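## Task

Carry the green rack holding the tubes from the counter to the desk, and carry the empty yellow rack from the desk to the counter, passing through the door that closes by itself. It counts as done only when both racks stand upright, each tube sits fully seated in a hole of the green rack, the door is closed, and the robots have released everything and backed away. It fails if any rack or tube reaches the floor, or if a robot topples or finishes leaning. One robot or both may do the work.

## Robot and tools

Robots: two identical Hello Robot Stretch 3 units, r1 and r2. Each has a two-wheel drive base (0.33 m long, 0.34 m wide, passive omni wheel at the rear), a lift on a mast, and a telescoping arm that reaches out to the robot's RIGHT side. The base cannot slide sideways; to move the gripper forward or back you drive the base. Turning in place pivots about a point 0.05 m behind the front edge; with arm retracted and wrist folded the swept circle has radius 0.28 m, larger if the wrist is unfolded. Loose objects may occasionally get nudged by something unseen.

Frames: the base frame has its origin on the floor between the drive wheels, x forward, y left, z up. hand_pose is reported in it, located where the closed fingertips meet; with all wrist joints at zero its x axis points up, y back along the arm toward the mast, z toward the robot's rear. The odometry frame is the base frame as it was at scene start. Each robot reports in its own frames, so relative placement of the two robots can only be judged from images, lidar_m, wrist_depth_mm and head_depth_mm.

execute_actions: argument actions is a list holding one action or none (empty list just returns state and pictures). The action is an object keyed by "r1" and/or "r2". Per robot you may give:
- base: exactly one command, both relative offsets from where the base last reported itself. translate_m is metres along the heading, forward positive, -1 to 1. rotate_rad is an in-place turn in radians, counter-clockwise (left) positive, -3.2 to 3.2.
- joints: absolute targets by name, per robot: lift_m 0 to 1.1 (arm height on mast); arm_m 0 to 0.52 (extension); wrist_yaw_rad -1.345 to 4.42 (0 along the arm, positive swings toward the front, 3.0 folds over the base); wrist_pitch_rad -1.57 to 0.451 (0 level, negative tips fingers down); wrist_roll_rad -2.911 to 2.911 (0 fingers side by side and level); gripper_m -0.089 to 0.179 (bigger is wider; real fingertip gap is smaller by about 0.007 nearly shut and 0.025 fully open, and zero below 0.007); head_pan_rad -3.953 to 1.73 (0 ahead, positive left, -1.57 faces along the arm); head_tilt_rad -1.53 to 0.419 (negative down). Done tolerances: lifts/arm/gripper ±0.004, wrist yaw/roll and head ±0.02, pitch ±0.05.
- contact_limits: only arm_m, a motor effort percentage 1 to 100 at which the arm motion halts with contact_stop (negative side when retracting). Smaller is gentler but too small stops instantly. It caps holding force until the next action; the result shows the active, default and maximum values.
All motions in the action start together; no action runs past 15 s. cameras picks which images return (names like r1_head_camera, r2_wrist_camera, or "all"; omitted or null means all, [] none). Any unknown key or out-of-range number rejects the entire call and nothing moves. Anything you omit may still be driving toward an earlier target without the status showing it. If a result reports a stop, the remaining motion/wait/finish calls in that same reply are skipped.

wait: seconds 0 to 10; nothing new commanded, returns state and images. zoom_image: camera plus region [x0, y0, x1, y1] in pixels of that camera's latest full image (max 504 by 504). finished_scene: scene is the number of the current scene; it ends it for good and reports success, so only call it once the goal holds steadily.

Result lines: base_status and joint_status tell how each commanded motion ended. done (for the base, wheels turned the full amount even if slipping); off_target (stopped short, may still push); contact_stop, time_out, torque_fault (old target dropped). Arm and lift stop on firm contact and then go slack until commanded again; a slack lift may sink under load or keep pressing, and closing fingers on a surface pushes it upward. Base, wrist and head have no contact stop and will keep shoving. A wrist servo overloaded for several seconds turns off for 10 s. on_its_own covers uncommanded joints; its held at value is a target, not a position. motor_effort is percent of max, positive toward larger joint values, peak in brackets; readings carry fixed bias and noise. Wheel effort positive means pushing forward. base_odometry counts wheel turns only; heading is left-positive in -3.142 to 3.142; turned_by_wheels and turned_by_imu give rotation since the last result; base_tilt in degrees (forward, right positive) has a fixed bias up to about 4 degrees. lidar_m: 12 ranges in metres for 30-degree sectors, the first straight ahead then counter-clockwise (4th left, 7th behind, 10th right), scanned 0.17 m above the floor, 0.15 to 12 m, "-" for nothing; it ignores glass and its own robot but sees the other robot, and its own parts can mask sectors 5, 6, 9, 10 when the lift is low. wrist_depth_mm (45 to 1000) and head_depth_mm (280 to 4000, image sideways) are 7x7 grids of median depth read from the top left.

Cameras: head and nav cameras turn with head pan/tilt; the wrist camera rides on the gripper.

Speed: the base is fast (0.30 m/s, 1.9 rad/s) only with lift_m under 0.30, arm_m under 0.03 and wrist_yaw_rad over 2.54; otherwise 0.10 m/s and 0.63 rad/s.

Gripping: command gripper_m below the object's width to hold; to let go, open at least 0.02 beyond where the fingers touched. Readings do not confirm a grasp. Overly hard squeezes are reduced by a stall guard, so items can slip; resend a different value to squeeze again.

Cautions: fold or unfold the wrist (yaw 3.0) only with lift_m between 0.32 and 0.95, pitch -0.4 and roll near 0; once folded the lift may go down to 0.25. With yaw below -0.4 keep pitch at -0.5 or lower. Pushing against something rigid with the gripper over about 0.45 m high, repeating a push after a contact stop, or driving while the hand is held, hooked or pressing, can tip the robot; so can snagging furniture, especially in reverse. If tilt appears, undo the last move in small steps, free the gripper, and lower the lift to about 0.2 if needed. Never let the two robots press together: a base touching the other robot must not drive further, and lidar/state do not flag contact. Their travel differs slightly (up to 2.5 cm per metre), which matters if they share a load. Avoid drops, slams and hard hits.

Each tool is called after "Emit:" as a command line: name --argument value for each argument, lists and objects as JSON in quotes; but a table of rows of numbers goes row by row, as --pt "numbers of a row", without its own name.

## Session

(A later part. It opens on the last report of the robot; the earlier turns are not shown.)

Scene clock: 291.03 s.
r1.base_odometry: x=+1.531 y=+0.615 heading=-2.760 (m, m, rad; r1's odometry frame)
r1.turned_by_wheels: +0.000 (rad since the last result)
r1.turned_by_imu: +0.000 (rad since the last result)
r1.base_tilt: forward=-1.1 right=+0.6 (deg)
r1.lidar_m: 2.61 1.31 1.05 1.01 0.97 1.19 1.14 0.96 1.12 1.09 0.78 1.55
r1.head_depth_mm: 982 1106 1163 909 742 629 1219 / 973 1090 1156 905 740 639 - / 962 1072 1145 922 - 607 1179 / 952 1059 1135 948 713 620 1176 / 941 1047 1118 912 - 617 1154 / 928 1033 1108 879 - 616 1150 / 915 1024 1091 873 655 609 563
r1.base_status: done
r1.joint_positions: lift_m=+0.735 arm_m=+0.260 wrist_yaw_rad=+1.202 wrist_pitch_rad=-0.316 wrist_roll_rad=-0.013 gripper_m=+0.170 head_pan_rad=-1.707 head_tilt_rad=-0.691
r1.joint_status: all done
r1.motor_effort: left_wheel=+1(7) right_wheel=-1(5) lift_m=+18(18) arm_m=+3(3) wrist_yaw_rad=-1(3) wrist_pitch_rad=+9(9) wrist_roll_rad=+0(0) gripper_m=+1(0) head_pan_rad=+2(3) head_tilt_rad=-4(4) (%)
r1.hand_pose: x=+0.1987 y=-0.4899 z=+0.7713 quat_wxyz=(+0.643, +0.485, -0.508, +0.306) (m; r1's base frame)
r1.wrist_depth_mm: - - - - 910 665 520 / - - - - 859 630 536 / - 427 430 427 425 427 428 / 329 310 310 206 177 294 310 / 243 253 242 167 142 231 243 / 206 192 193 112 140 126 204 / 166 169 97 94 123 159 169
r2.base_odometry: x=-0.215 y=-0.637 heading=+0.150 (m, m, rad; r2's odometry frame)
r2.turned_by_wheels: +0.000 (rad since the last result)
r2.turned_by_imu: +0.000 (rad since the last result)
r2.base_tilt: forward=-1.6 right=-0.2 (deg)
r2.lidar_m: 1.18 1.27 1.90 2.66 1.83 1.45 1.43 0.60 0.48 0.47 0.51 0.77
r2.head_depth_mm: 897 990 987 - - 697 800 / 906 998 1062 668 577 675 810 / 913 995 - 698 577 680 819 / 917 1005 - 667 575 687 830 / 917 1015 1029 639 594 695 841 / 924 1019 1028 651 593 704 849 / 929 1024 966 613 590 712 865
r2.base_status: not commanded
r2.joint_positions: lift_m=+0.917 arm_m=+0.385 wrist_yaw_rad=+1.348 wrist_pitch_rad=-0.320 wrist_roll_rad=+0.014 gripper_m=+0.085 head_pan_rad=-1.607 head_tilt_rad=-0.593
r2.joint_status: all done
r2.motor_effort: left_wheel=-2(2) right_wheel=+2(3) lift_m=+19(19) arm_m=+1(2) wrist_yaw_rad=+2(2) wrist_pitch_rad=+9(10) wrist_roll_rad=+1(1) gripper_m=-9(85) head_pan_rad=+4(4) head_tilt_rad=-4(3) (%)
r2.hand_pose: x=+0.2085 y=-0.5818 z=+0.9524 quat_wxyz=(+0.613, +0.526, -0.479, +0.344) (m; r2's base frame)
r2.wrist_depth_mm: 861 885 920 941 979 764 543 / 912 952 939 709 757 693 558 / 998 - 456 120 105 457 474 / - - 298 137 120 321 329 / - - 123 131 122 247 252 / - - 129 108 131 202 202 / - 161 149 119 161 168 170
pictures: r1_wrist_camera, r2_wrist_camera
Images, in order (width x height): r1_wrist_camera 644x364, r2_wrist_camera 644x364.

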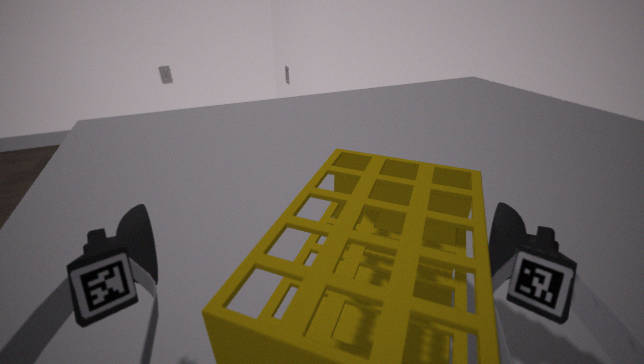

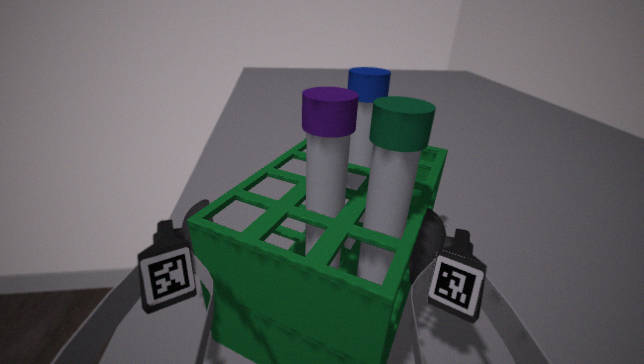

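Emit:
execute_actions --actions '[{"r1":{"joints":{"head_pan_rad":-1.2,"head_tilt_rad":-0.75,"wrist_yaw_rad":1.0,"arm_m":0.28}},"r2":{"joints":{"head_pan_rad":-1.25,"head_tilt_rad":-0.5}}}]' --cameras '["r1_wrist_camera","r1_head_camera","r2_head_camera"]'

Scene clock: 304.33 s.
r1.base_odometry: x=+1.531 y=+0.615 heading=-2.760 (m, m, rad; r1's odometry frame)
r1.turned_by_wheels: +0.000 (rad since the last result)
r1.turned_by_imu: -0.001 (rad since the last result)
r1.base_tilt: forward=-1.1 right=+0.5 (deg)
r1.lidar_m: 2.61 1.31 1.05 1.01 0.97 1.18 1.14 0.97 1.13 1.09 0.78 1.55
r1.head_depth_mm: 920 1018 1071 881 678 611 553 / 951 1051 1062 876 674 607 1140 / 982 1098 1052 852 688 605 1176 / 1017 1147 1045 778 691 602 1190 / 1055 1188 1034 833 697 622 1191 / 1101 1229 1026 828 692 635 1186 / 1144 1301 1018 821 689 1282 1167
r1.base_status: not commanded
r1.joint_positions: lift_m=+0.735 arm_m=+0.280 wrist_yaw_rad=+1.003 wrist_pitch_rad=-0.316 wrist_roll_rad=-0.013 gripper_m=+0.170 head_pan_rad=-1.207 head_tilt_rad=-0.740
r1.joint_status: all done
r1.motor_effort: left_wheel=+1(1) right_wheel=-2(2) lift_m=+18(18) arm_m=+3(4) wrist_yaw_rad=-3(4) wrist_pitch_rad=+9(9) wrist_roll_rad=+0(0) gripper_m=+0(0) head_pan_rad=+3(32) head_tilt_rad=-4(13) (%)
r1.hand_pose: x=+0.1775 y=-0.5517 z=+0.7713 quat_wxyz=(+0.670, +0.432, -0.554, +0.241) (m; r1's base frame)
r1.wrist_depth_mm: - - - 976 687 548 454 / - - - 914 650 564 461 / 429 425 426 426 426 428 425 / 311 308 276 171 294 312 309 / 241 254 198 166 224 252 243 / 207 192 107 107 144 195 203 / 164 164 91 90 93 169 169
r2.base_odometry: x=-0.215 y=-0.637 heading=+0.150 (m, m, rad; r2's odometry frame)
r2.turned_by_wheels: +0.000 (rad since the last result)
r2.turned_by_imu: -0.002 (rad since the last result)
r2.base_tilt: forward=-1.5 right=-0.2 (deg)
r2.lidar_m: 1.18 1.27 1.91 2.66 1.83 1.46 1.43 0.60 0.48 0.47 0.51 0.77
r2.head_depth_mm: 887 953 1022 - 602 554 628 / 920 993 1070 - 601 591 669 / 954 1033 1098 855 601 630 716 / 995 1079 1147 644 620 672 772 / 1035 1131 1183 710 644 721 833 / 1084 1184 1226 803 669 768 912 / 1133 1245 1232 798 722 841 1005
r2.base_status: not commanded
r2.joint_positions: lift_m=+0.917 arm_m=+0.385 wrist_yaw_rad=+1.348 wrist_pitch_rad=-0.320 wrist_roll_rad=+0.014 gripper_m=+0.085 head_pan_rad=-1.257 head_tilt_rad=-0.507
r2.joint_status: all done
r2.motor_effort: left_wheel=-3(3) right_wheel=+2(2) lift_m=+18(19) arm_m=+1(2) wrist_yaw_rad=+2(2) wrist_pitch_rad=+9(9) wrist_roll_rad=+0(1) gripper_m=-9(8) head_pan_rad=+4(32) head_tilt_rad=+3(10) (%)
r2.hand_pose: x=+0.2085 y=-0.5818 z=+0.9524 quat_wxyz=(+0.613, +0.526, -0.479, +0.344) (m; r2's base frame)
r2.wrist_depth_mm: 855 873 899 953 976 772 548 / 912 953 968 717 758 694 554 / 992 - 452 121 105 460 472 / - - 299 137 119 320 328 / - - 123 132 122 248 251 / - - 129 108 131 201 202 / - 161 150 119 162 168 170
pictures: r1_head_camera (sideways: a quarter turn clockwise sets it upright), r1_wrist_camera, r2_head_camera (sideways: a quarter turn clockwise sets it upright)
Images, in order (width x height): r1_head_camera 896x504, r1_wrist_camera 644x364, r2_head_camera 896x504.

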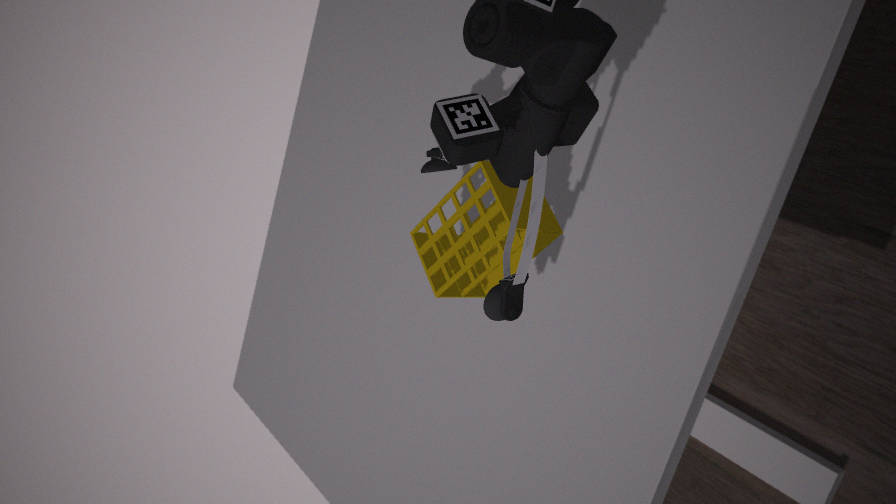

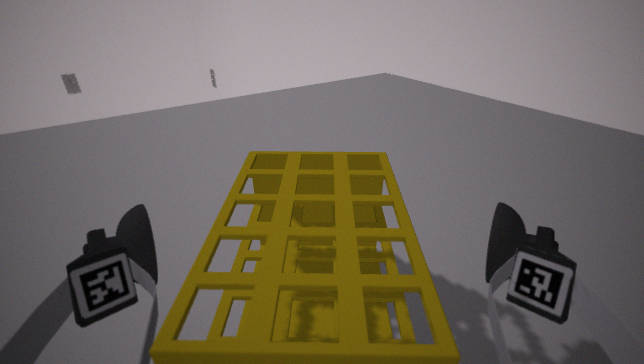

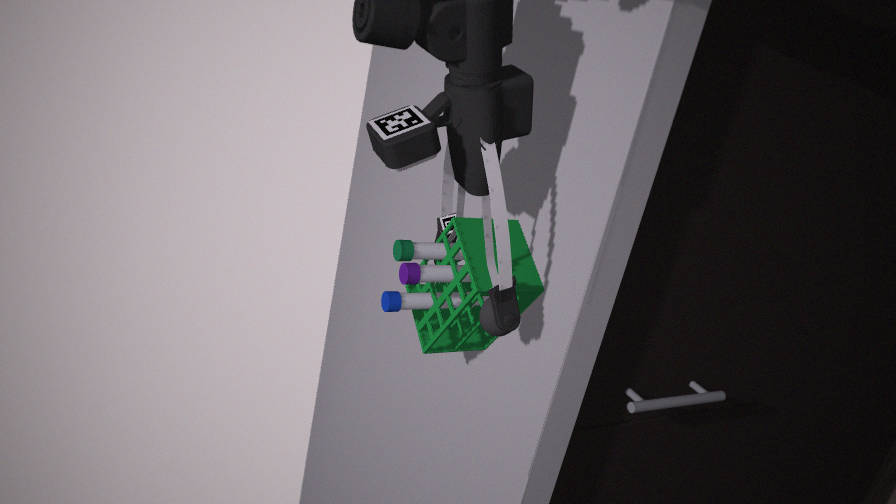

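Emit:
execute_actions --actions '[{"r1":{"joints":{"gripper_m":0.075}},"r2":{"joints":{"gripper_m":0.17,"wrist_yaw_rad":1.2}}}]' --cameras '["r1_wrist_camera","r2_wrist_camera"]'

Scene clock: 314.50 s.
r1.base_odometry: x=+1.531 y=+0.615 heading=-2.760 (m, m, rad; r1's odometry frame)
r1.turned_by_wheels: +0.000 (rad since the last result)
r1.turned_by_imu: -0.001 (rad since the last result)
r1.base_tilt: forward=-1.1 right=+0.4 (deg)
r1.lidar_m: 2.61 1.32 1.05 1.01 0.97 1.18 1.15 0.96 1.12 1.09 0.78 1.55
r1.head_depth_mm: 918 1018 1067 883 678 610 554 / 953 1056 1066 874 675 604 1146 / 979 1098 1054 867 689 604 1171 / 1024 1142 1049 748 700 601 1194 / 1058 1186 1036 810 695 623 1194 / 1095 1226 1031 826 691 635 1188 / 1136 1303 1022 822 687 1291 1165
r1.base_status: not commanded
r1.joint_positions: lift_m=+0.735 arm_m=+0.280 wrist_yaw_rad=+1.002 wrist_pitch_rad=-0.316 wrist_roll_rad=-0.013 gripper_m=+0.075 head_pan_rad=-1.207 head_tilt_rad=-0.740
r1.joint_status: all done
r1.motor_effort: left_wheel=+1(1) right_wheel=-1(2) lift_m=+19(18) arm_m=+3(3) wrist_yaw_rad=-2(2) wrist_pitch_rad=+9(9) wrist_roll_rad=+0(0) gripper_m=-5(82) head_pan_rad=+4(4) head_tilt_rad=-5(4) (%)
r1.hand_pose: x=+0.1775 y=-0.5518 z=+0.7713 quat_wxyz=(+0.670, +0.432, -0.554, +0.241) (m; r1's base frame)
r1.wrist_depth_mm: - - - 949 697 553 451 / - - - 923 663 563 468 / 427 426 426 235 430 429 428 / 310 312 293 171 293 312 309 / 242 242 132 132 134 242 243 / 200 199 145 142 147 200 200 / 169 169 164 159 162 169 170
r2.base_odometry: x=-0.215 y=-0.637 heading=+0.150 (m, m, rad; r2's odometry frame)
r2.turned_by_wheels: +0.000 (rad since the last result)
r2.turned_by_imu: -0.001 (rad since the last result)
r2.base_tilt: forward=-1.5 right=-0.2 (deg)
r2.lidar_m: 1.18 1.27 1.90 2.66 1.84 1.45 1.43 0.60 0.48 0.47 0.51 0.76
r2.head_depth_mm: 889 956 1023 - 602 556 626 / 921 995 1070 - 600 593 668 / 956 1033 1099 812 599 630 717 / 991 1080 1151 672 621 672 775 / 1036 1125 1179 758 645 719 839 / 1082 1179 1229 804 670 768 914 / 1125 1243 1216 800 720 842 1010
r2.base_status: not commanded
r2.joint_positions: lift_m=+0.917 arm_m=+0.385 wrist_yaw_rad=+1.203 wrist_pitch_rad=-0.319 wrist_roll_rad=+0.014 gripper_m=+0.170 head_pan_rad=-1.257 head_tilt_rad=-0.507
r2.joint_status: all done
r2.motor_effort: left_wheel=-2(3) right_wheel=+2(3) lift_m=+19(18) arm_m=+2(1) wrist_yaw_rad=-4(7) wrist_pitch_rad=+9(9) wrist_roll_rad=+1(1) gripper_m=+0(83) head_pan_rad=+4(4) head_tilt_rad=+3(4) (%)
r2.hand_pose: x=+0.1986 y=-0.6146 z=+0.9526 quat_wxyz=(+0.636, +0.490, -0.516, +0.299) (m; r2's base frame)
r2.wrist_depth_mm: 811 843 898 975 931 626 474 / 848 896 686 624 768 614 477 / 928 956 416 118 109 459 451 / 964 315 286 131 177 320 326 / - 233 123 130 223 256 251 / - 190 127 108 191 - 203 / 159 161 146 119 163 164 170
pictures: r1_wrist_camera, r2_wrist_camera
Images, in order (width x height): r1_wrist_camera 644x364, r2_wrist_camera 644x364.

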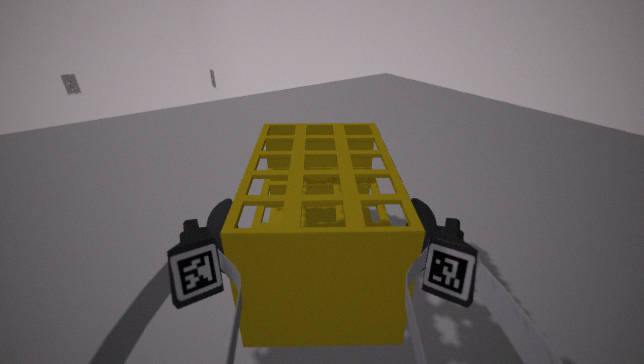

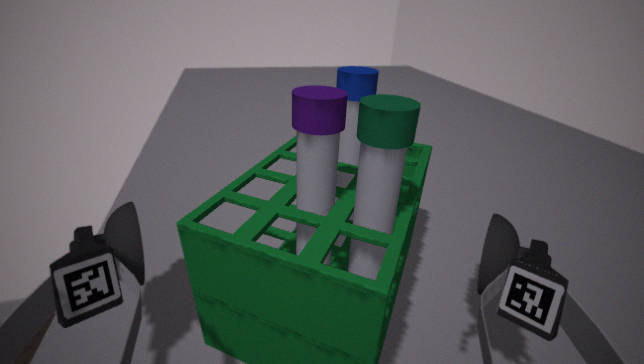

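Emit:
execute_actions --actions '[{"r1":{"joints":{"gripper_m":0.055}},"r2":{"base":{"translate_m":0.04},"joints":{"wrist_yaw_rad":0.97,"arm_m":0.39}}}]' --cameras '["r2_wrist_camera"]'

Emit:
execute_actions --actions '[{"r1":{"joints":{"lift_m":0.80}},"r2":{"joints":{"gripper_m":0.06}}}]' --cameras '["r1_wrist_camera","r1_head_camera","r2_wrist_camera"]'

Scene clock: 322.50 s.
r1.base_odometry: x=+1.531 y=+0.615 heading=-2.760 (m, m, rad; r1's odometry frame)
r1.turned_by_wheels: +0.000 (rad since the last result)
r1.turned_by_imu: -0.001 (rad since the last result)
r1.base_tilt: forward=-1.1 right=+0.6 (deg)
r1.lidar_m: 2.61 1.31 1.05 1.01 0.97 1.18 1.15 0.96 1.12 1.09 0.78 1.56
r1.head_depth_mm: 917 1017 1070 881 678 610 553 / 950 1055 1061 877 675 607 1151 / 984 1096 1056 867 689 603 1175 / 1018 1144 1045 759 699 601 1199 / 1055 1189 1037 810 696 623 1197 / 1096 1229 1029 827 692 634 1187 / 1141 1301 1019 823 689 1286 1171
r1.base_status: not commanded
r1.joint_positions: lift_m=+0.735 arm_m=+0.280 wrist_yaw_rad=+1.002 wrist_pitch_rad=-0.314 wrist_roll_rad=-0.013 gripper_m=+0.055 head_pan_rad=-1.207 head_tilt_rad=-0.740
r1.joint_status: all done
r1.motor_effort: left_wheel=+1(1) right_wheel=-2(1) lift_m=+18(18) arm_m=+3(3) wrist_yaw_rad=-2(2) wrist_pitch_rad=+8(9) wrist_roll_rad=+0(0) gripper_m=-11(80) head_pan_rad=+4(3) head_tilt_rad=-5(4) (%)
r1.hand_pose: x=+0.1777 y=-0.5520 z=+0.7718 quat_wxyz=(+0.670, +0.431, -0.555, +0.241) (m; r1's base frame)
r1.wrist_depth_mm: - - - 968 705 547 450 / - - - 929 662 569 465 / - 429 434 240 431 433 430 / 311 311 293 171 294 312 309 / 244 245 133 132 134 244 243 / 201 200 146 143 147 199 202 / 170 170 165 160 163 170 170
r2.base_odometry: x=-0.175 y=-0.631 heading=+0.150 (m, m, rad; r2's odometry frame)
r2.turned_by_wheels: +0.000 (rad since the last result)
r2.turned_by_imu: -0.002 (rad since the last result)
r2.base_tilt: forward=-1.5 right=-0.2 (deg)
r2.lidar_m: 1.14 1.23 1.84 2.65 1.89 1.49 1.47 0.61 0.48 0.48 0.51 0.77
r2.head_depth_mm: 890 957 1028 - 604 561 634 / 926 998 1076 - 602 598 675 / 960 1039 1103 697 601 635 727 / 1001 1084 1149 723 622 677 782 / 1035 1131 1186 807 645 727 844 / 1083 1185 1230 804 669 784 922 / 1134 1249 1225 800 730 848 1017
r2.base_status: done
r2.joint_positions: lift_m=+0.917 arm_m=+0.390 wrist_yaw_rad=+0.974 wrist_pitch_rad=-0.319 wrist_roll_rad=+0.014 gripper_m=+0.170 head_pan_rad=-1.257 head_tilt_rad=-0.507
r2.joint_status: all done
r2.motor_effort: left_wheel=-2(4) right_wheel=+2(8) lift_m=+19(19) arm_m=+1(0) wrist_yaw_rad=-4(6) wrist_pitch_rad=+9(9) wrist_roll_rad=+1(1) gripper_m=-1(1) head_pan_rad=+4(4) head_tilt_rad=+1(3) (%)
r2.hand_pose: x=+0.1735 y=-0.6674 z=+0.9526 quat_wxyz=(+0.666, +0.428, -0.569, +0.224) (m; r2's base frame)
r2.wrist_depth_mm: 734 815 888 937 653 493 394 / 749 654 680 702 645 509 404 / 428 404 412 101 383 459 413 / 289 294 269 113 297 321 328 / 232 230 129 117 233 258 250 / - 107 102 105 191 - 203 / 157 156 112 99 166 164 170
pictures: r2_wrist_camera
Images, in order (width x height): r2_wrist_camera 644x364.

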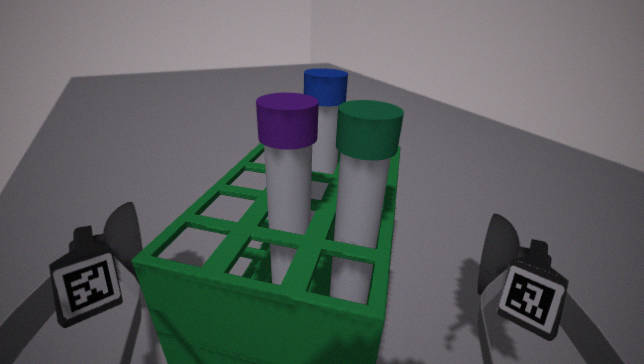

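Scene clock: 324.10 s.
r1.base_odometry: x=+1.531 y=+0.615 heading=-2.760 (m, m, rad; r1's odometry frame)
r1.turned_by_wheels: +0.000 (rad since the last result)
r1.turned_by_imu: +0.000 (rad since the last result)
r1.base_tilt: forward=-1.1 right=+0.6 (deg)
r1.lidar_m: 2.61 1.31 1.05 1.01 0.97 1.19 1.15 0.96 1.13 1.09 0.78 1.55
r1.head_depth_mm: 917 1017 1073 908 697 610 554 / 948 1057 1058 - 691 606 1145 / 988 1098 1050 775 704 603 1177 / 1021 1145 1044 739 700 603 1194 / 1052 1187 1041 806 695 621 1195 / 1098 1232 1030 824 691 636 1183 / 1137 1306 1020 824 689 1287 1162
r1.base_status: not commanded
r1.joint_positions: lift_m=+0.800 arm_m=+0.280 wrist_yaw_rad=+1.002 wrist_pitch_rad=-0.320 wrist_roll_rad=-0.013 gripper_m=+0.055 head_pan_rad=-1.207 head_tilt_rad=-0.740
r1.joint_status: all done
r1.motor_effort: left_wheel=+2(1) right_wheel=-2(2) lift_m=+26(29) arm_m=+3(3) wrist_yaw_rad=-2(3) wrist_pitch_rad=+12(12) wrist_roll_rad=+0(0) gripper_m=-10(11) head_pan_rad=+3(4) head_tilt_rad=-5(4) (%)
r1.hand_pose: x=+0.1771 y=-0.5516 z=+0.8349 quat_wxyz=(+0.670, +0.433, -0.553, +0.239) (m; r1's base frame)
r1.wrist_depth_mm: - - - 945 689 549 447 / - - - - 753 573 459 / - - - 590 599 570 485 / 435 430 412 184 418 427 436 / 340 338 137 137 138 342 338 / 277 279 151 146 151 277 280 / 237 236 230 163 224 237 237
r2.base_odometry: x=-0.175 y=-0.631 heading=+0.150 (m, m, rad; r2's odometry frame)
r2.turned_by_wheels: +0.000 (rad since the last result)
r2.turned_by_imu: +0.000 (rad since the last result)
r2.base_tilt: forward=-1.8 right=-0.2 (deg)
r2.lidar_m: 1.14 1.23 1.83 2.66 1.89 1.49 1.47 0.61 0.48 0.48 0.52 0.77
r2.head_depth_mm: 892 962 1020 - 605 561 632 / 922 996 1072 - 602 597 675 / 961 1038 1101 716 599 635 725 / 995 1086 1154 721 620 680 781 / 1045 1132 1187 803 644 726 843 / 1087 1188 1225 804 668 783 923 / 1137 1250 1228 802 729 850 1020
r2.base_status: not commanded
r2.joint_positions: lift_m=+0.917 arm_m=+0.390 wrist_yaw_rad=+0.973 wrist_pitch_rad=-0.317 wrist_roll_rad=+0.014 gripper_m=+0.061 head_pan_rad=-1.257 head_tilt_rad=-0.507
r2.joint_status: all done
r2.motor_effort: left_wheel=-2(2) right_wheel=+2(2) lift_m=+19(19) arm_m=+1(1) wrist_yaw_rad=-4(4) wrist_pitch_rad=+8(9) wrist_roll_rad=+1(1) gripper_m=-15(88) head_pan_rad=+4(4) head_tilt_rad=+4(3) (%)
r2.hand_pose: x=+0.1737 y=-0.6676 z=+0.9532 quat_wxyz=(+0.666, +0.427, -0.569, +0.225) (m; r2's base frame)
r2.wrist_depth_mm: 734 813 910 936 643 492 395 / 761 667 702 642 624 511 407 / 434 412 422 164 114 459 413 / 291 297 289 145 141 322 331 / 229 233 126 132 131 247 251 / 188 197 132 115 106 201 204 / 165 161 154 129 163 169 171
pictures: r1_head_camera (sideways: a quarter turn clockwise sets it upright), r1_wrist_camera, r2_wrist_camera
Images, in order (width x height): r1_head_camera 896x504, r1_wrist_camera 644x364, r2_wrist_camera 644x364.

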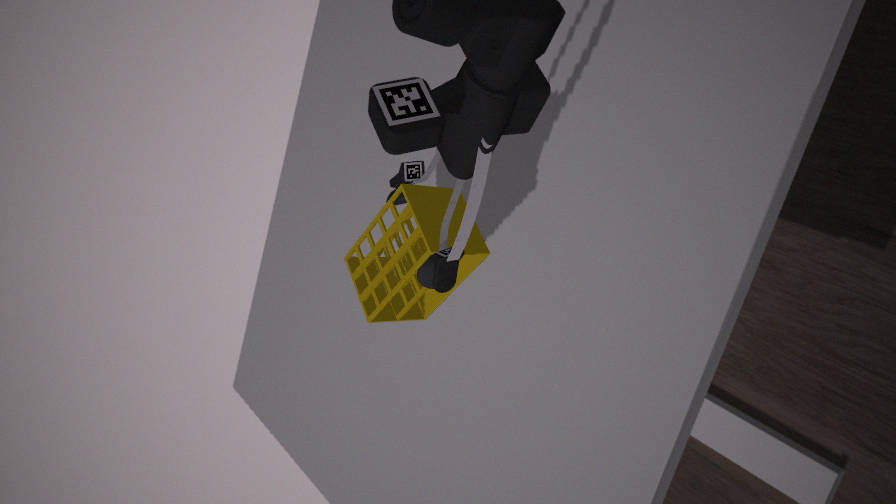

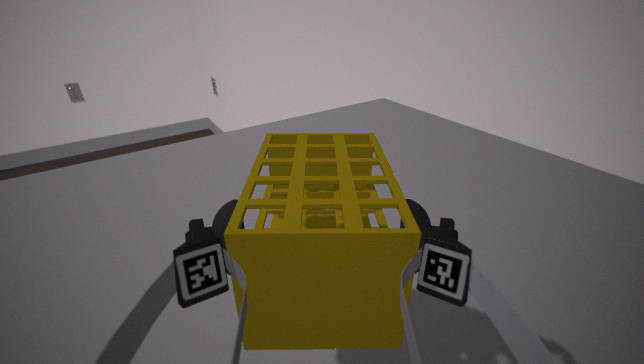

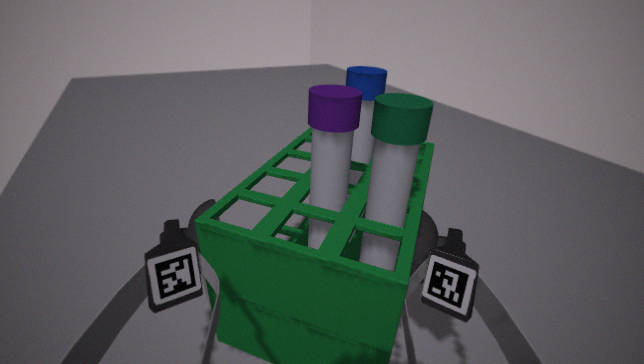

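Emit:
execute_actions --actions '[{"r1":{"joints":{"lift_m":0.86,"arm_m":0.0,"wrist_yaw_rad":1.9,"head_pan_rad":0.9,"head_tilt_rad":-0.3}},"r2":{"joints":{"gripper_m":0.17,"wrist_yaw_rad":0.72,"arm_m":0.345}}}]' --cameras '["r1_head_camera","r1_nav_camera","r2_wrist_camera","r2_head_camera"]'

Scene clock: 338.20 s.
r1.base_odometry: x=+1.531 y=+0.615 heading=-2.760 (m, m, rad; r1's odometry frame)
r1.turned_by_wheels: +0.000 (rad since the last result)
r1.turned_by_imu: -0.001 (rad since the last result)
r1.base_tilt: forward=-1.2 right=+0.5 (deg)
r1.lidar_m: 2.61 1.31 1.05 1.01 0.97 1.19 1.15 0.96 1.13 1.09 0.78 1.55
r1.head_depth_mm: 1338 1437 1563 1707 1854 1961 1613 / 1221 1295 1400 1524 1661 1806 1599 / 1120 1197 1271 1363 1466 1595 1607 / 1041 1102 1167 1247 1331 1434 1505 / 959 1013 1070 1135 1213 1301 1391 / 953 1000 1052 1121 1189 1260 1360 / 926 968 1016 1068 1126 1192 1276
r1.base_status: not commanded
r1.joint_positions: lift_m=+0.860 arm_m=+0.000 wrist_yaw_rad=+1.899 wrist_pitch_rad=-0.321 wrist_roll_rad=-0.013 gripper_m=+0.055 head_pan_rad=+0.893 head_tilt_rad=-0.310
r1.joint_status: all done
r1.motor_effort: left_wheel=+1(1) right_wheel=-2(2) lift_m=+25(28) arm_m=-3(7) wrist_yaw_rad=+1(4) wrist_pitch_rad=+11(11) wrist_roll_rad=+0(0) gripper_m=-10(10) head_pan_rad=+3(40) head_tilt_rad=+5(31) (%)
r1.hand_pose: x=+0.2017 y=-0.0695 z=+0.8948 quat_wxyz=(+0.501, +0.630, -0.311, +0.506) (m; r1's base frame)
r1.wrist_depth_mm: 889 - - - - - - / 893 - - - - - - / 921 - - - - - - / 927 - - 184 - - - / - - 137 137 137 - 437 / - - 151 146 151 - 354 / - - - 162 - - 303
r2.base_odometry: x=-0.175 y=-0.631 heading=+0.150 (m, m, rad; r2's odometry frame)
r2.turned_by_wheels: +0.000 (rad since the last result)
r2.turned_by_imu: -0.003 (rad since the last result)
r2.base_tilt: forward=-1.7 right=-0.2 (deg)
r2.lidar_m: 1.14 1.23 1.83 2.65 1.89 1.49 1.47 0.61 0.48 0.48 0.51 0.77
r2.head_depth_mm: 892 963 1031 - 584 561 634 / 925 995 1070 - 590 599 677 / 960 1039 1098 705 600 636 727 / 997 1084 1159 808 622 678 782 / 1035 1129 1189 801 646 729 844 / 1081 1180 1231 804 671 783 924 / 1129 1245 1228 800 731 849 1017
r2.base_status: not commanded
r2.joint_positions: lift_m=+0.917 arm_m=+0.345 wrist_yaw_rad=+0.723 wrist_pitch_rad=-0.317 wrist_roll_rad=+0.014 gripper_m=+0.170 head_pan_rad=-1.257 head_tilt_rad=-0.507
r2.joint_status: all done
r2.motor_effort: left_wheel=-2(2) right_wheel=+2(2) lift_m=+19(19) arm_m=-2(2) wrist_yaw_rad=-3(8) wrist_pitch_rad=+8(8) wrist_roll_rad=+0(1) gripper_m=+0(83) head_pan_rad=+4(4) head_tilt_rad=+2(3) (%)
r2.hand_pose: x=+0.1346 y=-0.6672 z=+0.9531 quat_wxyz=(+0.689, +0.352, -0.618, +0.140) (m; r2's base frame)
r2.wrist_depth_mm: 739 848 929 698 552 449 383 / 683 671 702 667 517 474 399 / 398 407 421 253 139 457 414 / 288 295 300 159 156 322 330 / 233 237 225 133 133 258 252 / - 190 186 147 137 - 205 / 157 161 164 160 158 165 172
pictures: r1_head_camera (sideways: a quarter turn clockwise sets it upright), r1_nav_camera (sideways: a quarter turn counterclockwise sets it upright), r2_head_camera (sideways: a quarter turn clockwise sets it upright), r2_wrist_camera
Images, in order (width x height): r1_head_camera 896x504, r1_nav_camera 672x504, r2_head_camera 896x504, r2_wrist_camera 644x364.

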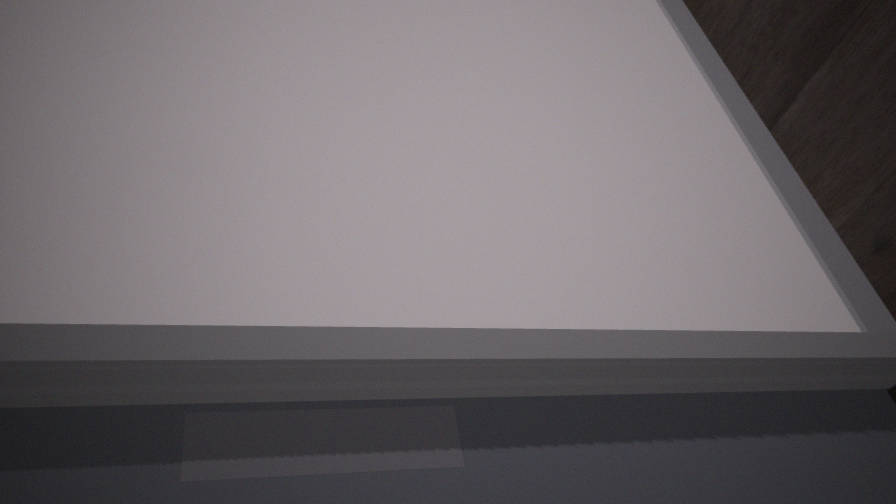

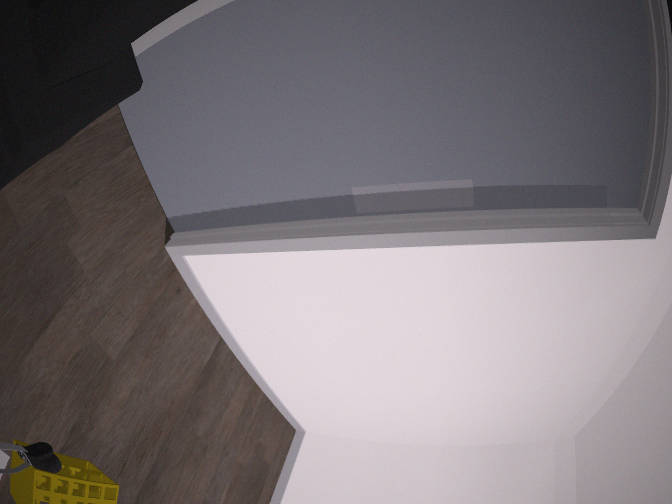

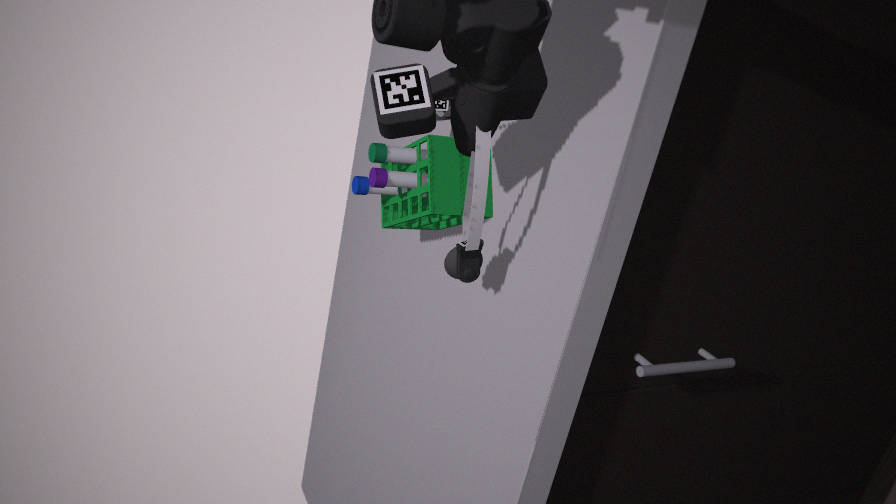

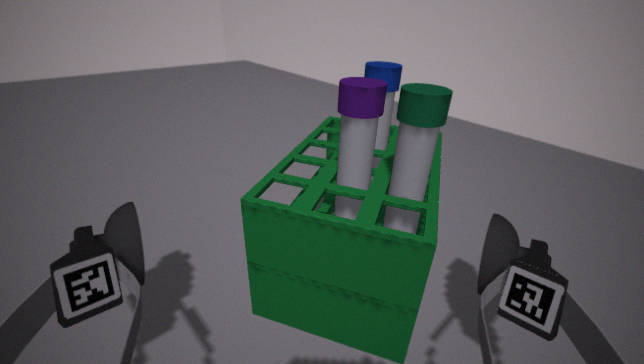

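Emit:
execute_actions --actions '[{"r1":{"base":{"translate_m":0.12},"joints":{"wrist_yaw_rad":2.3}},"r2":{"base":{"translate_m":0.03},"joints":{"arm_m":0.405}}}]' --cameras '["r2_wrist_camera"]'

Emit:
execute_actions --actions '[{"r1":{"base":{"rotate_rad":-1.571}},"r2":{"joints":{"gripper_m":0.055}}}]' --cameras '["r2_wrist_camera","r1_nav_camera"]'

Scene clock: 389.47 s.
r1.base_odometry: x=+1.420 y=+0.570 heading=-2.759 (m, m, rad; r1's odometry frame)
r1.turned_by_wheels: +0.000 (rad since the last result)
r1.turned_by_imu: -0.001 (rad since the last result)
r1.base_tilt: forward=-1.1 right=+0.6 (deg)
r1.lidar_m: 2.49 1.32 1.03 1.01 1.05 1.31 1.27 1.06 1.12 1.09 0.72 1.55
r1.head_depth_mm: 1340 1439 1556 1697 1864 1961 1622 / 1216 1305 1396 1515 1634 1793 1602 / 1121 1189 1271 1364 1465 1597 1583 / 1032 1096 1164 1249 1330 1425 1497 / 966 1020 1077 1143 1214 1295 1384 / 897 945 994 1048 1112 1182 1262 / 874 927 980 1040 1101 1183 1257
r1.base_status: done
r1.joint_positions: lift_m=+0.860 arm_m=+0.000 wrist_yaw_rad=+2.297 wrist_pitch_rad=-0.321 wrist_roll_rad=-0.013 gripper_m=+0.055 head_pan_rad=+0.893 head_tilt_rad=-0.310
r1.joint_status: all done
r1.motor_effort: left_wheel=+1(8) right_wheel=-2(5) lift_m=+25(25) arm_m=-4(4) wrist_yaw_rad=+2(1) wrist_pitch_rad=+11(11) wrist_roll_rad=+0(0) gripper_m=-10(10) head_pan_rad=+3(3) head_tilt_rad=+5(4) (%)
r1.hand_pose: x=+0.1548 y=+0.0112 z=+0.8948 quat_wxyz=(+0.391, +0.679, -0.180, +0.595) (m; r1's base frame)
r1.wrist_depth_mm: 771 861 - - - - - / 806 929 - - - - - / 843 - - - - - - / 893 - - 184 - - - / 927 - 137 138 138 - - / 942 - 151 146 151 - - / - - - 163 - - -
r2.base_odometry: x=-0.145 y=-0.627 heading=+0.150 (m, m, rad; r2's odometry frame)
r2.turned_by_wheels: +0.000 (rad since the last result)
r2.turned_by_imu: -0.002 (rad since the last result)
r2.base_tilt: forward=-1.6 right=-0.2 (deg)
r2.lidar_m: 1.11 1.19 1.79 2.66 1.93 1.52 1.50 0.61 0.49 0.48 0.52 0.78
r2.head_depth_mm: 892 960 1030 - 601 568 639 / 924 1003 1073 707 602 603 682 / 959 1042 1110 725 601 642 732 / 1000 1094 1148 791 619 684 789 / 1043 1138 1189 807 646 722 854 / 1089 1193 1231 803 673 787 934 / 1141 1255 1221 796 735 855 1027
r2.base_status: done
r2.joint_positions: lift_m=+0.917 arm_m=+0.405 wrist_yaw_rad=+0.722 wrist_pitch_rad=-0.317 wrist_roll_rad=+0.014 gripper_m=+0.170 head_pan_rad=-1.257 head_tilt_rad=-0.507
r2.joint_status: all done
r2.motor_effort: left_wheel=-1(4) right_wheel=+2(8) lift_m=+19(19) arm_m=+2(0) wrist_yaw_rad=-3(3) wrist_pitch_rad=+8(8) wrist_roll_rad=+1(1) gripper_m=+0(0) head_pan_rad=+5(4) head_tilt_rad=+3(3) (%)
r2.hand_pose: x=+0.1345 y=-0.7269 z=+0.9531 quat_wxyz=(+0.689, +0.352, -0.618, +0.140) (m; r2's base frame)
r2.wrist_depth_mm: 715 827 867 628 494 406 343 / 709 664 686 631 513 422 357 / 400 408 421 84 379 430 372 / 290 296 301 78 69 305 328 / 233 236 225 90 78 258 251 / - 187 104 95 88 - 204 / 158 120 114 107 89 164 171
pictures: r2_wrist_camera
Images, in order (width x height): r2_wrist_camera 644x364.

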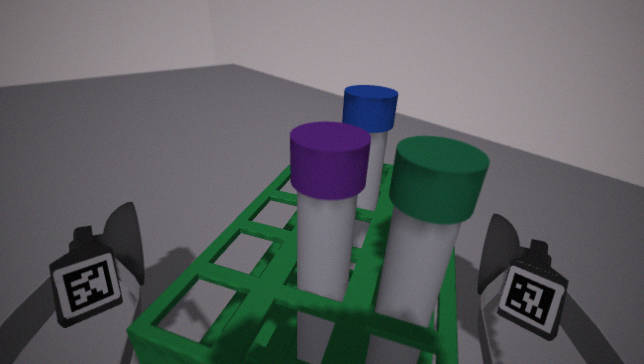

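Scene clock: 392.90 s.
r1.base_odometry: x=+1.420 y=+0.570 heading=+1.953 (m, m, rad; r1's odometry frame)
r1.turned_by_wheels: -1.571 (rad since the last result)
r1.turned_by_imu: -1.570 (rad since the last result)
r1.base_tilt: forward=-1.2 right=+0.5 (deg)
r1.lidar_m: 1.09 0.72 1.56 2.49 1.31 1.03 1.01 1.01 1.31 1.26 1.06 1.12
r1.head_depth_mm: 1125 1162 1208 1241 1294 917 724 / 1231 1279 1329 1376 1423 912 720 / 1366 1410 1473 1532 1595 1630 717 / 1512 1578 1654 1733 1830 1854 712 / 1703 1812 1880 1995 2101 2008 709 / 1961 2066 2198 2324 2427 1990 1568 / 2239 2403 2497 2639 2676 1977 1573
r1.base_status: done
r1.joint_positions: lift_m=+0.860 arm_m=+0.000 wrist_yaw_rad=+2.298 wrist_pitch_rad=-0.321 wrist_roll_rad=-0.013 gripper_m=+0.055 head_pan_rad=+0.893 head_tilt_rad=-0.310
r1.joint_status: not commanded
r1.motor_effort: left_wheel=+2(8) right_wheel=-3(8) lift_m=+25(25) arm_m=-4(4) wrist_yaw_rad=+1(2) wrist_pitch_rad=+12(12) wrist_roll_rad=+0(0) gripper_m=-10(10) head_pan_rad=+2(3) head_tilt_rad=+5(5) (%)
r1.hand_pose: x=+0.1548 y=+0.0112 z=+0.8948 quat_wxyz=(+0.391, +0.679, -0.180, +0.595) (m; r1's base frame)
r1.wrist_depth_mm: - - - - - 841 723 / - - - - - 856 759 / - - - 756 763 758 723 / - - 545 183 535 549 554 / - - 137 137 138 426 429 / - - 151 146 151 355 358 / - - - 163 319 303 305
r2.base_odometry: x=-0.145 y=-0.627 heading=+0.150 (m, m, rad; r2's odometry frame)
r2.turned_by_wheels: +0.000 (rad since the last result)
r2.turned_by_imu: -0.001 (rad since the last result)
r2.base_tilt: forward=-1.7 right=-0.2 (deg)
r2.lidar_m: 1.11 1.20 1.79 2.65 1.92 1.52 1.50 0.61 0.48 0.48 0.52 0.78
r2.head_depth_mm: 894 963 1034 - 602 570 637 / 923 997 1072 739 602 604 683 / 963 1042 1105 737 599 642 730 / 1001 1089 1151 807 622 683 788 / 1043 1138 1183 804 645 723 855 / 1092 1190 1235 802 670 791 929 / 1137 1244 1226 802 735 855 1023
r2.base_status: not commanded
r2.joint_positions: lift_m=+0.917 arm_m=+0.405 wrist_yaw_rad=+0.722 wrist_pitch_rad=-0.311 wrist_roll_rad=+0.014 gripper_m=+0.056 head_pan_rad=-1.257 head_tilt_rad=-0.507
r2.joint_status: all done
r2.motor_effort: left_wheel=-1(1) right_wheel=+2(3) lift_m=+18(19) arm_m=+2(2) wrist_yaw_rad=-2(2) wrist_pitch_rad=+5(8) wrist_roll_rad=+1(1) gripper_m=-18(93) head_pan_rad=+4(5) head_tilt_rad=+3(2) (%)
r2.hand_pose: x=+0.1348 y=-0.7274 z=+0.9545 quat_wxyz=(+0.688, +0.350, -0.619, +0.142) (m; r2's base frame)
r2.wrist_depth_mm: 706 836 861 626 491 405 342 / 704 697 716 644 497 423 357 / 406 420 432 122 108 427 371 / 296 301 304 142 124 328 336 / 232 235 125 134 125 252 256 / 190 198 131 111 107 204 205 / 164 163 153 123 164 170 172
pictures: r1_nav_camera (sideways: a quarter turn counterclockwise sets it upright), r2_wrist_camera
Images, in order (width x height): r1_nav_camera 672x504, r2_wrist_camera 644x364.

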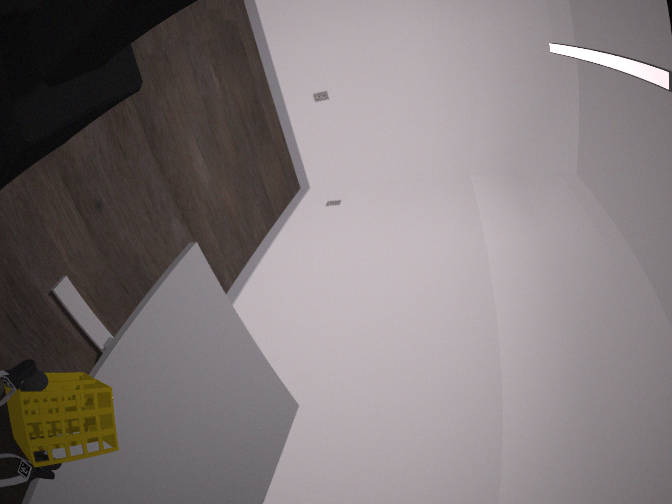

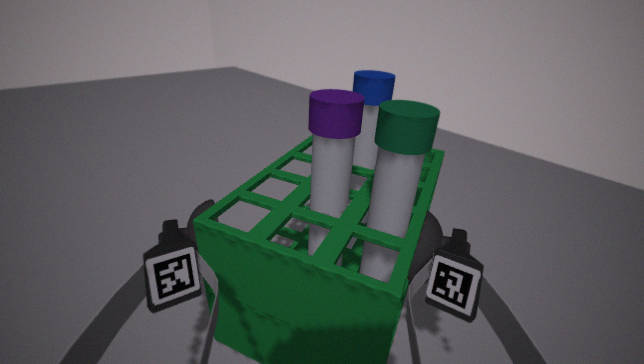

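Emit:
execute_actions --actions '[{"r1":{"base":{"translate_m":-0.55},"joints":{"head_pan_rad":-3.14,"head_tilt_rad":-0.6}},"r2":{"base":{"translate_m":-0.01},"joints":{"gripper_m":0.17,"wrist_yaw_rad":0.55,"arm_m":0.385}}}]' --cameras '["r2_wrist_camera","r1_nav_camera","r1_head_camera"]'

Scene clock: 409.70 s.
r1.base_odometry: x=+1.625 y=+0.060 heading=+1.953 (m, m, rad; r1's odometry frame)
r1.turned_by_wheels: +0.000 (rad since the last result)
r1.turned_by_imu: +0.001 (rad since the last result)
r1.base_tilt: forward=-1.1 right=+0.7 (deg)
r1.lidar_m: 1.63 1.22 2.36 1.43 0.59 0.48 0.46 0.48 0.56 1.26 1.31 1.45
r1.head_depth_mm: 377 413 459 512 573 - - / 377 414 459 514 570 - - / 377 415 461 516 571 - - / 378 416 460 518 585 - - / 379 417 462 518 591 688 821 / 380 417 463 521 594 690 826 / 381 419 463 523 594 691 826
r1.base_status: done
r1.joint_positions: lift_m=+0.860 arm_m=+0.000 wrist_yaw_rad=+2.298 wrist_pitch_rad=-0.321 wrist_roll_rad=-0.013 gripper_m=+0.055 head_pan_rad=-3.133 head_tilt_rad=-0.593
r1.joint_status: all done
r1.motor_effort: left_wheel=+2(3) right_wheel=-2(8) lift_m=+25(25) arm_m=-4(4) wrist_yaw_rad=+1(2) wrist_pitch_rad=+11(12) wrist_roll_rad=+0(0) gripper_m=-10(10) head_pan_rad=-3(42) head_tilt_rad=-3(23) (%)
r1.hand_pose: x=+0.1548 y=+0.0112 z=+0.8948 quat_wxyz=(+0.391, +0.679, -0.180, +0.595) (m; r1's base frame)
r1.wrist_depth_mm: - - - - - - - / - - - - - - - / - - - - - 802 747 / - - - 184 - - - / - - 136 137 137 - - / - - 151 146 151 - - / - - - 162 - - -
r2.base_odometry: x=-0.155 y=-0.628 heading=+0.149 (m, m, rad; r2's odometry frame)
r2.turned_by_wheels: +0.000 (rad since the last result)
r2.turned_by_imu: -0.002 (rad since the last result)
r2.base_tilt: forward=-1.7 right=-0.2 (deg)
r2.lidar_m: 1.12 1.21 1.81 2.65 1.91 1.51 1.49 0.61 0.48 0.48 0.52 0.78
r2.head_depth_mm: 889 959 1027 - 602 567 639 / 923 1003 1066 732 599 602 680 / 965 1049 1103 742 599 639 728 / 1001 1090 1156 814 622 683 783 / 1041 1128 1195 801 646 726 848 / 1091 1188 1225 802 671 788 929 / 1138 1243 1230 801 733 854 1023
r2.base_status: done
r2.joint_positions: lift_m=+0.917 arm_m=+0.385 wrist_yaw_rad=+0.553 wrist_pitch_rad=-0.314 wrist_roll_rad=+0.014 gripper_m=+0.170 head_pan_rad=-1.257 head_tilt_rad=-0.507
r2.joint_status: all done
r2.motor_effort: left_wheel=-2(7) right_wheel=+2(6) lift_m=+18(19) arm_m=-2(4) wrist_yaw_rad=-3(9) wrist_pitch_rad=+6(6) wrist_roll_rad=+1(0) gripper_m=+0(85) head_pan_rad=+5(4) head_tilt_rad=+3(3) (%)
r2.hand_pose: x=+0.1026 y=-0.7314 z=+0.9539 quat_wxyz=(+0.698, +0.298, -0.646, +0.082) (m; r2's base frame)
r2.wrist_depth_mm: 760 842 680 552 456 394 342 / 684 676 680 569 472 412 357 / 403 410 422 164 114 427 377 / 292 299 301 147 142 324 331 / 234 238 128 133 136 260 254 / - 192 137 115 187 - 206 / 158 162 154 129 163 166 172
pictures: r1_head_camera (sideways: a quarter turn clockwise sets it upright), r1_nav_camera (sideways: a quarter turn counterclockwise sets it upright), r2_wrist_camera
Images, in order (width x height): r1_head_camera 896x504, r1_nav_camera 672x504, r2_wrist_camera 644x364.

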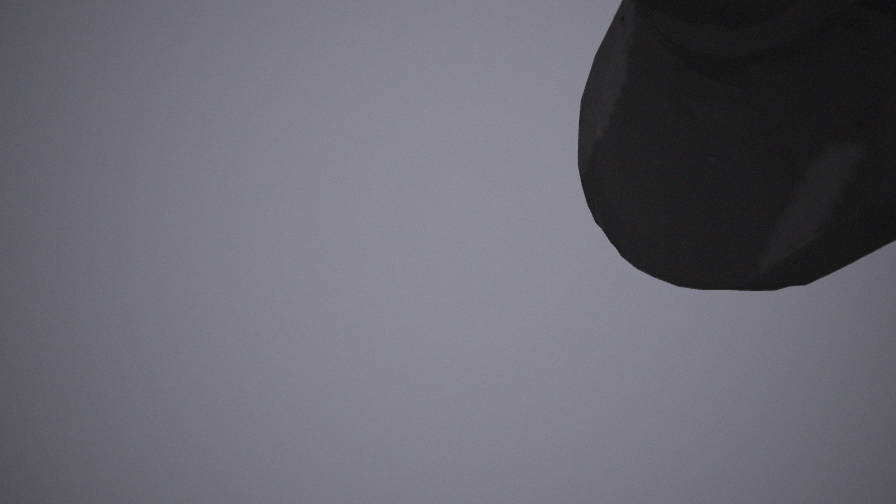

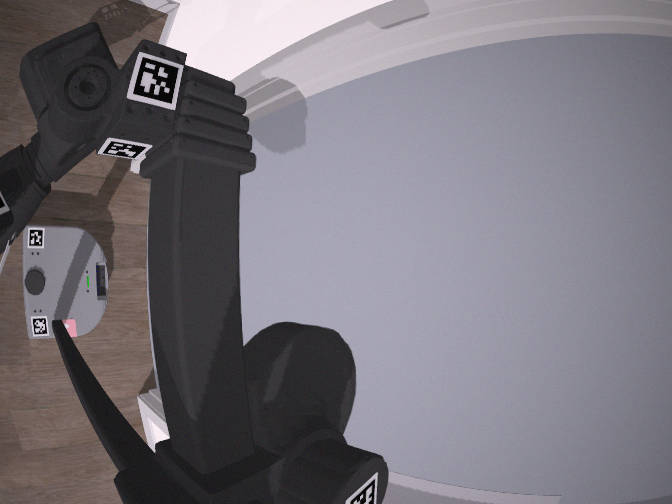

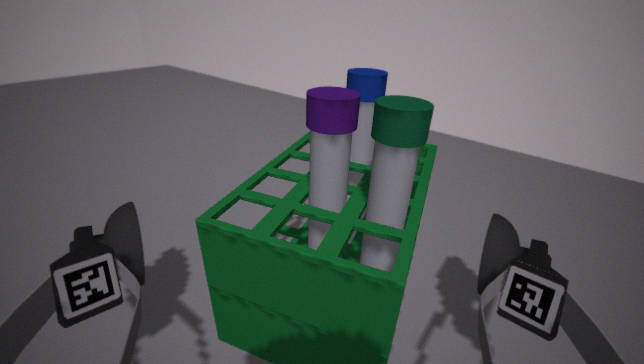

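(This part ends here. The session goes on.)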